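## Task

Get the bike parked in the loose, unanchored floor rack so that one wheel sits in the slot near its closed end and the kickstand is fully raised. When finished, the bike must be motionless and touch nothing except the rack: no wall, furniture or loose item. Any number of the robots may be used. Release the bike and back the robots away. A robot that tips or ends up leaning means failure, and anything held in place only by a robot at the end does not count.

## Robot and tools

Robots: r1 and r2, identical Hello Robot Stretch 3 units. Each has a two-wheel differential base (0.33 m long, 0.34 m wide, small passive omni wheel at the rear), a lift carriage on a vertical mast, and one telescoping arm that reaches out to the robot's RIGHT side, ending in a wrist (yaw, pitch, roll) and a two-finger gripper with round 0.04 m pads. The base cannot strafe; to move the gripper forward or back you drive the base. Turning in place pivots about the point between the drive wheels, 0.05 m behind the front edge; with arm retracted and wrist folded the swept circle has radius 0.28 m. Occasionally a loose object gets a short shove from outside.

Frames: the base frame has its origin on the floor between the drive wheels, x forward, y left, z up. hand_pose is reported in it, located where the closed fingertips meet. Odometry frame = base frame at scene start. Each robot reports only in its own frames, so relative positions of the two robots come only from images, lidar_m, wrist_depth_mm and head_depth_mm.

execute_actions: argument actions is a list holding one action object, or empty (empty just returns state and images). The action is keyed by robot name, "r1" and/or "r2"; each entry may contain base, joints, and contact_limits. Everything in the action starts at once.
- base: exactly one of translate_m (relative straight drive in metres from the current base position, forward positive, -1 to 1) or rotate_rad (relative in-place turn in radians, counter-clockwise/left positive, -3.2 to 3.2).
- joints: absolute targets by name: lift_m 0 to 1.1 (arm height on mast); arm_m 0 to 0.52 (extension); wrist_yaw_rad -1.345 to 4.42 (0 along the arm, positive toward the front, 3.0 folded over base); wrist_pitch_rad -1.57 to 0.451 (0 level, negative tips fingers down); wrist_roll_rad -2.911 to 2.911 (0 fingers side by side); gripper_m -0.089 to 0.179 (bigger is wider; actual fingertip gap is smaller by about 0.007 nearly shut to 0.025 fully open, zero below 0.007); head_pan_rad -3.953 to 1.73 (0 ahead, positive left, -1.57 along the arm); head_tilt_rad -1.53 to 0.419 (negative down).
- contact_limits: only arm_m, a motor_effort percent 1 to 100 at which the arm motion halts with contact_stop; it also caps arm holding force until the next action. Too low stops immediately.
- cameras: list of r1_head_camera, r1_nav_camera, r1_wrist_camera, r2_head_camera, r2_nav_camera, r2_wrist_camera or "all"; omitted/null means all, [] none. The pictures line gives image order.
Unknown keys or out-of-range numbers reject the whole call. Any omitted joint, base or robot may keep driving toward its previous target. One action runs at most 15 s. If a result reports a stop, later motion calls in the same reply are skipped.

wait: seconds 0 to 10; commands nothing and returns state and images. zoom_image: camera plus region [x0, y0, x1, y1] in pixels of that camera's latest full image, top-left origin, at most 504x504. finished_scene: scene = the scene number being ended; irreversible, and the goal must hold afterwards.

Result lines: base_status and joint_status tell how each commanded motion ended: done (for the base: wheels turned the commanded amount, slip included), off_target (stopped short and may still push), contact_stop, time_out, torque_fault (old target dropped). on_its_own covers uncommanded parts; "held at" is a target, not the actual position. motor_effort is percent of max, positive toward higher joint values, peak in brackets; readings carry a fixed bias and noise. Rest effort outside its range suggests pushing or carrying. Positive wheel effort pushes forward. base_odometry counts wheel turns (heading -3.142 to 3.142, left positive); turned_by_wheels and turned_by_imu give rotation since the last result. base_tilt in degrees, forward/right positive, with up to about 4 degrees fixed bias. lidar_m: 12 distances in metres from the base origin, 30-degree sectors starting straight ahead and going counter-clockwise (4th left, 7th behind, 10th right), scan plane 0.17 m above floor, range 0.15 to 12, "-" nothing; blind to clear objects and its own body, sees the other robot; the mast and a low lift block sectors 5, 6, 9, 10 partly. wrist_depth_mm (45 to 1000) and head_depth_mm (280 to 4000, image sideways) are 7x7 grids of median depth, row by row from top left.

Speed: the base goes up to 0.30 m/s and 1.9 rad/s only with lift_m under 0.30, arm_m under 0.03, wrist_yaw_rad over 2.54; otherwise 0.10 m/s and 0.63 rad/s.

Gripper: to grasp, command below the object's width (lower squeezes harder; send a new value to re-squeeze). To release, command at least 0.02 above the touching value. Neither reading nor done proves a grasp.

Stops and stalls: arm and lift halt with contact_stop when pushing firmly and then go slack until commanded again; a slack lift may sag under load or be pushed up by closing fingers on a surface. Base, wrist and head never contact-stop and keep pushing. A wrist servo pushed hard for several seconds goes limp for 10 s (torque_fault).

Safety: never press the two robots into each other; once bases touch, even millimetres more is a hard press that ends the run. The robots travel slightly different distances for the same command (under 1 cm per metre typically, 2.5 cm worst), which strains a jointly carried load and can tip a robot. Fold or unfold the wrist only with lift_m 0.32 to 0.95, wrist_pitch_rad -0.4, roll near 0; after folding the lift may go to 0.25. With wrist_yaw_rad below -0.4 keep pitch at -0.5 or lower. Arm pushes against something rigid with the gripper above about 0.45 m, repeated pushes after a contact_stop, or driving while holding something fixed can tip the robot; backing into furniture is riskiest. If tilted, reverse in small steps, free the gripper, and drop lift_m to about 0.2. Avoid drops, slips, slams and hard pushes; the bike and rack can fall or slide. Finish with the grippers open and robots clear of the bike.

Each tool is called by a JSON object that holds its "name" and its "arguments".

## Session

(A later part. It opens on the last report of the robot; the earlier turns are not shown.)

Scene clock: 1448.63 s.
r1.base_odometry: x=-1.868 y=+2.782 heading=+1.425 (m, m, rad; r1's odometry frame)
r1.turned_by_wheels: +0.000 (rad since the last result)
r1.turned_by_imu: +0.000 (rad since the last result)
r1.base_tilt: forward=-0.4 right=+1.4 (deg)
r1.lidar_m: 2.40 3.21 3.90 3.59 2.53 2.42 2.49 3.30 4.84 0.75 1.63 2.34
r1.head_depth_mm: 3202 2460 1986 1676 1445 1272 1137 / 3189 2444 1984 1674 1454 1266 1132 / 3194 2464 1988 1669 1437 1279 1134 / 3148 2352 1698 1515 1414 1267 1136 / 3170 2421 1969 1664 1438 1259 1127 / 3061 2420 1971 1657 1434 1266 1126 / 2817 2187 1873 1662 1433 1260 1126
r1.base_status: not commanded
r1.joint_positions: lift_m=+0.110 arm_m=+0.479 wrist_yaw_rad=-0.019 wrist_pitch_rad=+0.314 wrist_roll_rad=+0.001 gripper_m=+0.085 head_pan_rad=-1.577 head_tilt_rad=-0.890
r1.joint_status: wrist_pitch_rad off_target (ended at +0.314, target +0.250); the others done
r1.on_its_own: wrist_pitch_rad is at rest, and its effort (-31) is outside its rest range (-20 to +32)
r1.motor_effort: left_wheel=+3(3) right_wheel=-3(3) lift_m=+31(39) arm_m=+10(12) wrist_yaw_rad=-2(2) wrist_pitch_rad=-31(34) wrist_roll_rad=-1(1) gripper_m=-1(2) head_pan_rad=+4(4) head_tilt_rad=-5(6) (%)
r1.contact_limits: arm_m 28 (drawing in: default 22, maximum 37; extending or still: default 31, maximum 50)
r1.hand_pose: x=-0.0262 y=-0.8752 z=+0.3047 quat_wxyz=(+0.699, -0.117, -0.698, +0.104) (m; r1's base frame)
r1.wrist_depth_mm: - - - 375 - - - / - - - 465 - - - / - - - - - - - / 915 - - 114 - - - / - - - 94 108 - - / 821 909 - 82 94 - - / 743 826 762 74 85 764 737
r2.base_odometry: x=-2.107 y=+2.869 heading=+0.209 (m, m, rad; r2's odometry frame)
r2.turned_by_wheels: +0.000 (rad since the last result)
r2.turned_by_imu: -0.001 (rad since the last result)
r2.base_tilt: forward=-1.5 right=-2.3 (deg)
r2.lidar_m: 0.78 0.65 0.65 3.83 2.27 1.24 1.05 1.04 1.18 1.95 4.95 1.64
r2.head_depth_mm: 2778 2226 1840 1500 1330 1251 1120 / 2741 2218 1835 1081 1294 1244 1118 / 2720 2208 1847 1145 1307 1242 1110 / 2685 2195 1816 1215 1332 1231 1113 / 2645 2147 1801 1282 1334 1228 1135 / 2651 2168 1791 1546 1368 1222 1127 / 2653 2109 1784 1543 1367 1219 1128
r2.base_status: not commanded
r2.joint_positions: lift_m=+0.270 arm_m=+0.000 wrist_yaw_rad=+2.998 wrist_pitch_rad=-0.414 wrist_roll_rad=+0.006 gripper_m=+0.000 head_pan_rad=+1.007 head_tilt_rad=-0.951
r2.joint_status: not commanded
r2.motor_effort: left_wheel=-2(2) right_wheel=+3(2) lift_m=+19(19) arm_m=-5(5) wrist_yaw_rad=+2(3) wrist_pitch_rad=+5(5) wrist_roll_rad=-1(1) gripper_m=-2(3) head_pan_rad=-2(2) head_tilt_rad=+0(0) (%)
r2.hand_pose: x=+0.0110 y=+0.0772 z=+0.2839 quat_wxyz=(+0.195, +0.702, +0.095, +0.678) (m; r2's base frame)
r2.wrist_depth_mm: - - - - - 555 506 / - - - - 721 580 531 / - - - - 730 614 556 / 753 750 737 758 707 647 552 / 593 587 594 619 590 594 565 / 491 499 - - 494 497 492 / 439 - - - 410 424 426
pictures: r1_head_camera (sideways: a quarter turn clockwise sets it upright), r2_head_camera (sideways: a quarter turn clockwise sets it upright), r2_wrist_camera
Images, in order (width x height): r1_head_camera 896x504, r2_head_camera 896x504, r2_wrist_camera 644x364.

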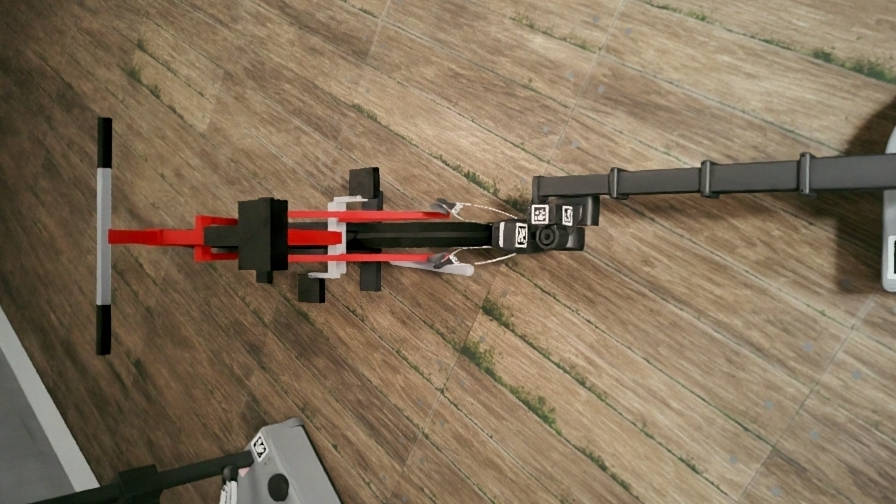

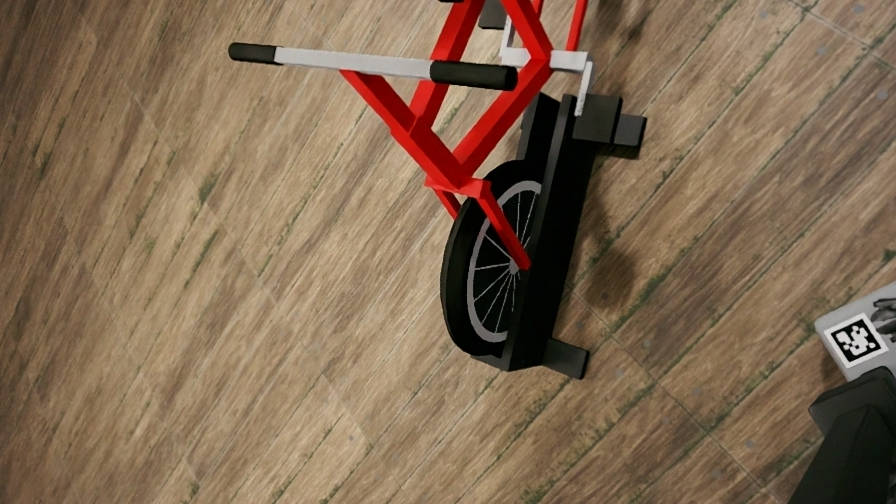

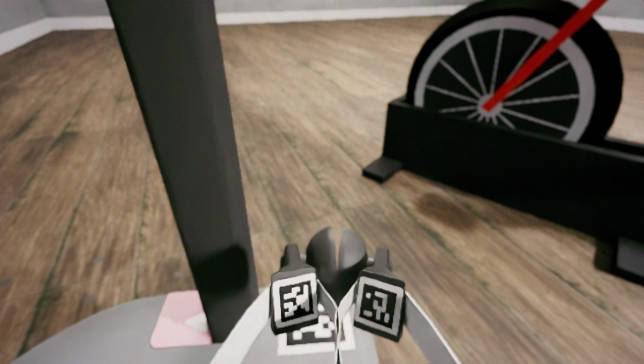

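{"name": "execute_actions", "arguments": {"actions": [{"r1": {"joints": {"arm_m": 0.0, "lift_m": 0.30, "wrist_pitch_rad": 0.33}}, "r2": {"joints": {"head_pan_rad": 0.45, "head_tilt_rad": -0.8}}}], "cameras": ["r1_head_camera", "r2_head_camera", "r2_wrist_camera", "r1_wrist_camera"]}}

Scene clock: 1467.57 s.
r1.base_odometry: x=-1.868 y=+2.782 heading=+1.425 (m, m, rad; r1's odometry frame)
r1.turned_by_wheels: +0.000 (rad since the last result)
r1.turned_by_imu: -0.001 (rad since the last result)
r1.base_tilt: forward=-0.4 right=+1.5 (deg)
r1.lidar_m: 2.41 3.22 3.89 3.58 2.52 2.42 2.48 3.31 4.83 0.75 1.63 2.34
r1.head_depth_mm: 3182 2448 1986 1668 1454 1274 1129 / 3198 2457 1986 1674 1442 1270 1145 / 3164 2433 1984 1665 1440 1266 1150 / 3177 2336 1696 1471 1437 1274 1139 / 3200 2426 1959 1661 1430 1271 1128 / 3068 2426 1965 1653 1436 1259 1124 / 2868 2202 1866 1656 1429 1256 1127
r1.base_status: not commanded
r1.joint_positions: lift_m=+0.299 arm_m=+0.002 wrist_yaw_rad=-0.019 wrist_pitch_rad=+0.313 wrist_roll_rad=+0.001 gripper_m=+0.085 head_pan_rad=-1.577 head_tilt_rad=-0.890
r1.joint_status: all done
joint sent to its limit — the command would take r1.arm_m past its lower limit, so that joint was sent only as far as its limit.
r1.motor_effort: left_wheel=+2(3) right_wheel=-1(3) lift_m=+42(43) arm_m=-4(9) wrist_yaw_rad=-1(1) wrist_pitch_rad=+8(30) wrist_roll_rad=-1(1) gripper_m=+1(1) head_pan_rad=+4(4) head_tilt_rad=-6(6) (%)
r1.hand_pose: x=-0.0261 y=-0.3982 z=+0.4938 quat_wxyz=(+0.699, -0.116, -0.698, +0.103) (m; r1's base frame)
r1.wrist_depth_mm: - - - - - - - / - - - - - - - / - - - - - - - / - - - - - - - / - - - - - - - / - - - - - - - / - - - 809 - - -
r2.base_odometry: x=-2.107 y=+2.869 heading=+0.209 (m, m, rad; r2's odometry frame)
r2.turned_by_wheels: +0.000 (rad since the last result)
r2.turned_by_imu: -0.001 (rad since the last result)
r2.base_tilt: forward=-1.5 right=-2.2 (deg)
r2.lidar_m: 0.79 0.65 0.65 3.80 2.27 1.24 1.04 1.04 1.18 1.95 4.95 1.63
r2.head_depth_mm: 3196 2962 2248 1825 1472 1324 1156 / 3210 2914 2236 1777 1358 1323 1152 / 3273 2887 2219 1082 1373 1306 1149 / 3362 2857 2212 1773 1315 1281 1146 / 3426 2844 2171 1731 1277 1249 1141 / 3388 2776 2140 1707 1094 1237 1128 / 3461 2788 2126 1743 1468 1214 1124
r2.base_status: not commanded
r2.joint_positions: lift_m=+0.270 arm_m=+0.000 wrist_yaw_rad=+2.998 wrist_pitch_rad=-0.414 wrist_roll_rad=+0.006 gripper_m=+0.000 head_pan_rad=+0.457 head_tilt_rad=-0.804
r2.joint_status: all done
r2.motor_effort: left_wheel=-2(1) right_wheel=+3(2) lift_m=+19(19) arm_m=-5(5) wrist_yaw_rad=+3(3) wrist_pitch_rad=+5(4) wrist_roll_rad=-1(1) gripper_m=-2(1) head_pan_rad=-3(23) head_tilt_rad=+1(10) (%)
r2.hand_pose: x=+0.0110 y=+0.0772 z=+0.2839 quat_wxyz=(+0.195, +0.702, +0.095, +0.678) (m; r2's base frame)
r2.wrist_depth_mm: - - - - - 552 512 / - - - - 705 578 529 / - - - - 728 607 558 / 738 742 741 739 716 642 552 / 593 594 597 621 595 594 564 / 494 507 - - 502 493 501 / 438 - - - 409 429 426
pictures: r1_head_camera (sideways: a quarter turn clockwise sets it upright), r1_wrist_camera, r2_head_camera (sideways: a quarter turn clockwise sets it upright), r2_wrist_camera
Images, in order (width x height): r1_head_camera 896x504, r1_wrist_camera 644x364, r2_head_camera 896x504, r2_wrist_camera 644x364.

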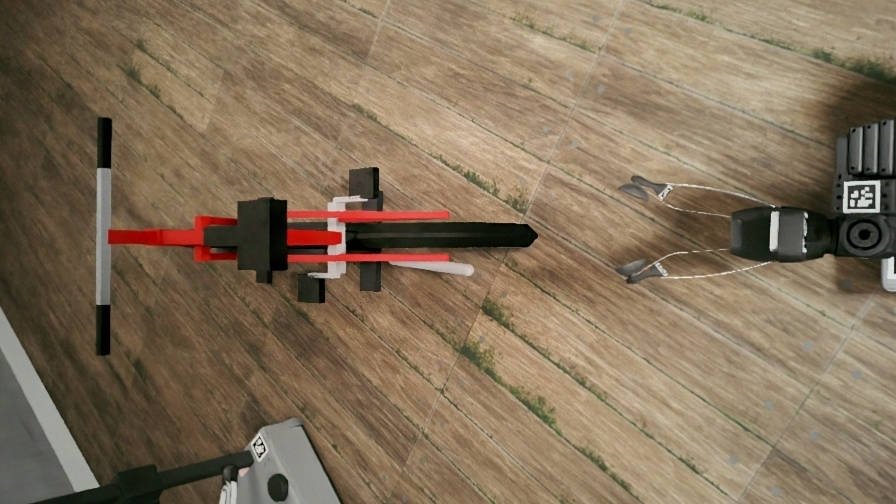

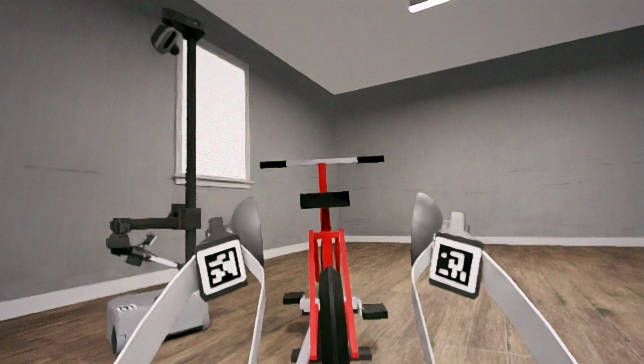

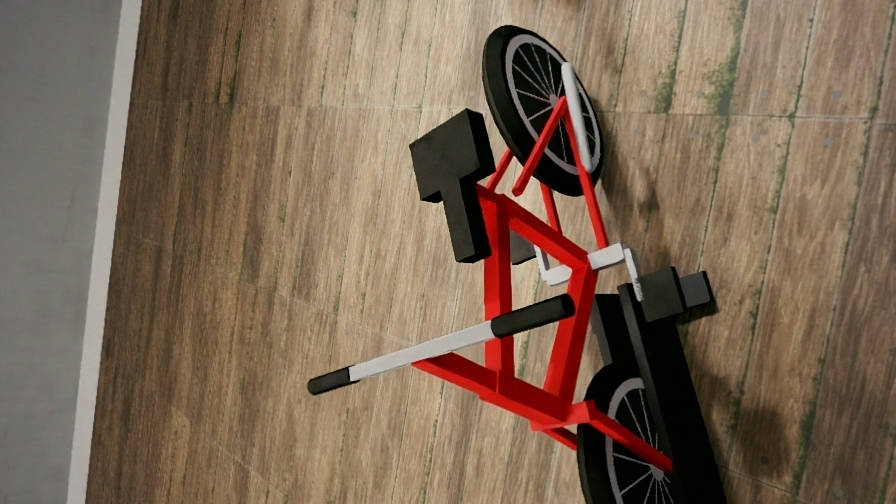

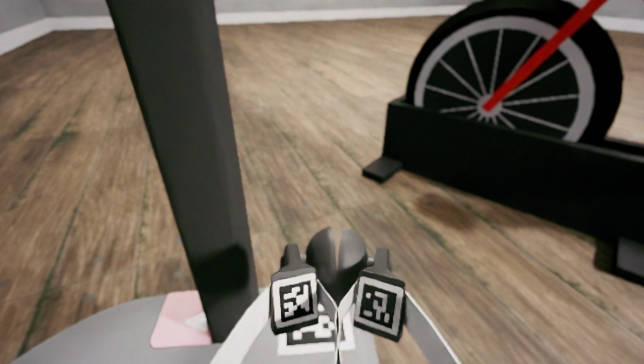

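{"name": "zoom_image", "arguments": {"camera": "r2_head_camera", "region": [460, 10, 720, 270]}}

{"name": "zoom_image", "arguments": {"camera": "r2_wrist_camera", "region": [350, 0, 644, 200]}}

Region (460, 10, 720, 270) of r2_head_camera's 896x504 image, scaled by 1.938, with more detail than that image has.

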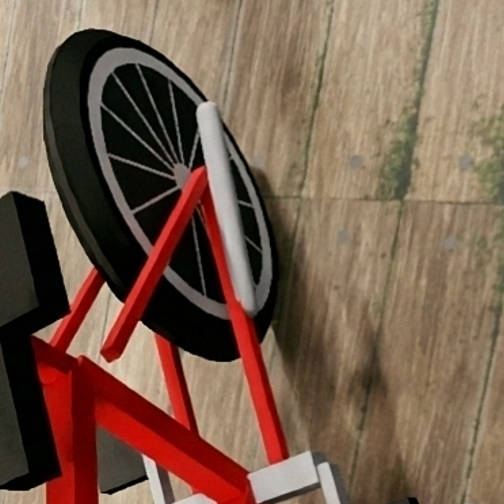

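Region (350, 0, 644, 200) of r2_wrist_camera's 644x364 image, scaled by 1.714; it fills the top 343 rows of this view, and the rest is white.

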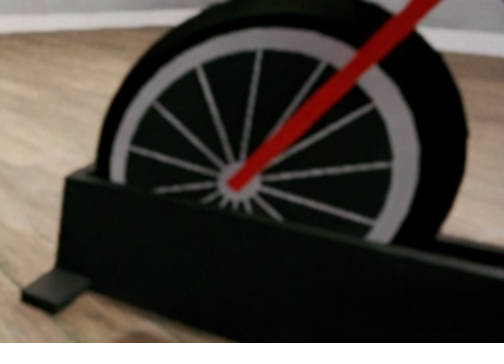

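{"name": "execute_actions", "arguments": {"actions": [], "cameras": ["r1_head_camera", "r2_head_camera"]}}

Scene clock: 1482.50 s.
r1.base_odometry: x=-1.868 y=+2.782 heading=+1.425 (m, m, rad; r1's odometry frame)
r1.turned_by_wheels: +0.000 (rad since the last result)
r1.turned_by_imu: +0.000 (rad since the last result)
r1.base_tilt: forward=-0.4 right=+1.5 (deg)
r1.lidar_m: 2.40 3.19 3.90 3.58 2.52 2.42 2.48 3.30 4.83 0.76 1.63 2.34
r1.head_depth_mm: 3209 2472 1983 1671 1444 1274 1136 / 3156 2466 1979 1663 1448 1273 1144 / 3189 2428 1971 1664 1443 1267 1150 / 3189 2342 1690 1470 1446 1282 1135 / 3151 2423 1948 1668 1441 1259 1119 / 3080 2405 1976 1659 1432 1262 1124 / 2872 2188 1879 1653 1425 1259 1126
r1.base_status: not commanded
r1.joint_positions: lift_m=+0.299 arm_m=+0.002 wrist_yaw_rad=-0.019 wrist_pitch_rad=+0.313 wrist_roll_rad=+0.001 gripper_m=+0.085 head_pan_rad=-1.577 head_tilt_rad=-0.890
r1.joint_status: all done
joint sent to its limit — the command would take r1.arm_m past its lower limit, so that joint was sent only as far as its limit.
r1.motor_effort: left_wheel=+2(3) right_wheel=-1(3) lift_m=+41(43) arm_m=-4(9) wrist_yaw_rad=+0(1) wrist_pitch_rad=+8(30) wrist_roll_rad=-1(1) gripper_m=-1(1) head_pan_rad=+3(4) head_tilt_rad=-7(6) (%)
r1.hand_pose: x=-0.0261 y=-0.3982 z=+0.4938 quat_wxyz=(+0.699, -0.116, -0.698, +0.103) (m; r1's base frame)
r1.wrist_depth_mm: - - - - - - - / - - - - - - - / - - - - - - - / - - - - - - - / - - - - - - - / - - - - - - - / - - - 818 - - -
r2.base_odometry: x=-2.107 y=+2.869 heading=+0.209 (m, m, rad; r2's odometry frame)
r2.turned_by_wheels: +0.000 (rad since the last result)
r2.turned_by_imu: -0.001 (rad since the last result)
r2.base_tilt: forward=-1.4 right=-2.3 (deg)
r2.lidar_m: 0.78 0.65 0.65 3.81 2.27 1.24 1.04 1.04 1.17 1.96 4.93 1.63
r2.head_depth_mm: 3202 2968 2260 1819 1472 1320 1159 / 3299 2928 2230 1773 1348 1323 1157 / 3350 2918 2230 1081 1367 1311 1151 / 3437 2853 2184 1806 1316 1276 1135 / 3365 2820 2183 1733 1284 1244 1135 / 3400 2801 2160 1719 1101 1236 1133 / 3481 2723 2119 1755 1467 1208 1128
r2.base_status: not commanded
r2.joint_positions: lift_m=+0.270 arm_m=+0.000 wrist_yaw_rad=+2.998 wrist_pitch_rad=-0.414 wrist_roll_rad=+0.006 gripper_m=+0.000 head_pan_rad=+0.457 head_tilt_rad=-0.804
r2.joint_status: all done
r2.motor_effort: left_wheel=-2(1) right_wheel=+3(2) lift_m=+19(19) arm_m=-5(5) wrist_yaw_rad=+2(3) wrist_pitch_rad=+5(4) wrist_roll_rad=-1(1) gripper_m=-2(1) head_pan_rad=-3(23) head_tilt_rad=+2(10) (%)
r2.hand_pose: x=+0.0110 y=+0.0772 z=+0.2839 quat_wxyz=(+0.195, +0.702, +0.095, +0.678) (m; r2's base frame)
r2.wrist_depth_mm: - - - - - 553 513 / - - - - 711 588 532 / - - - - 716 611 556 / 740 752 755 750 723 645 545 / 589 588 600 613 602 596 567 / 492 499 - - 494 496 497 / 433 - - - 411 426 428
pictures: r1_head_camera (sideways: a quarter turn clockwise sets it upright), r2_head_camera (sideways: a quarter turn clockwise sets it upright)
Images, in order (width x height): r1_head_camera 896x504, r2_head_camera 896x504.

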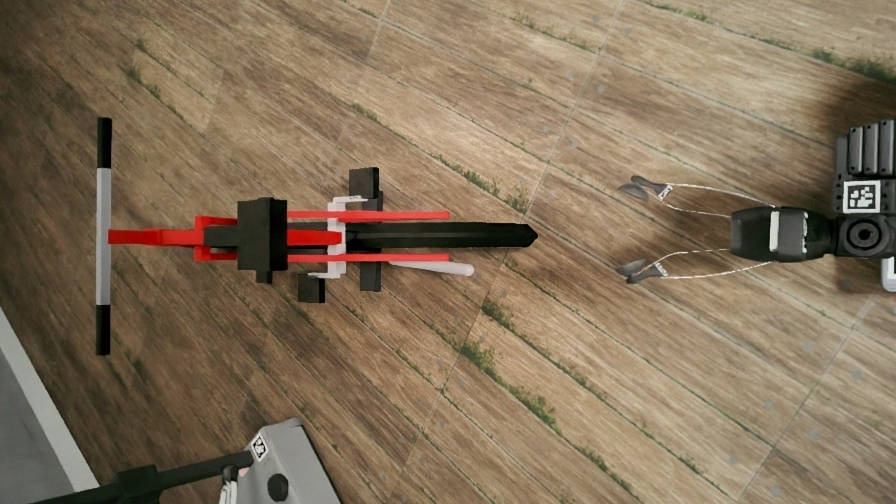

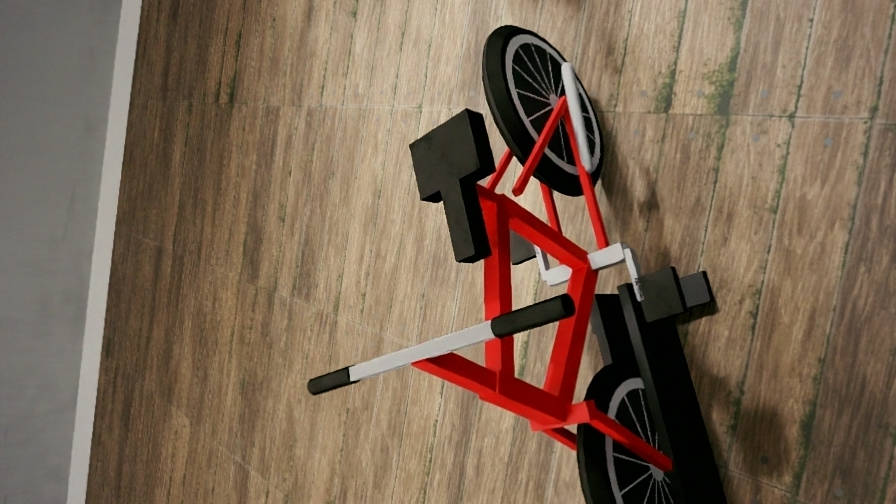

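The bike is standing still with its front wheel at the closed end of the slot. The kickstand is folded up, and both robots are clear of the bike and level.

{"name": "finished_scene", "arguments": {"scene": 2}}

The scene is finished: the task was done.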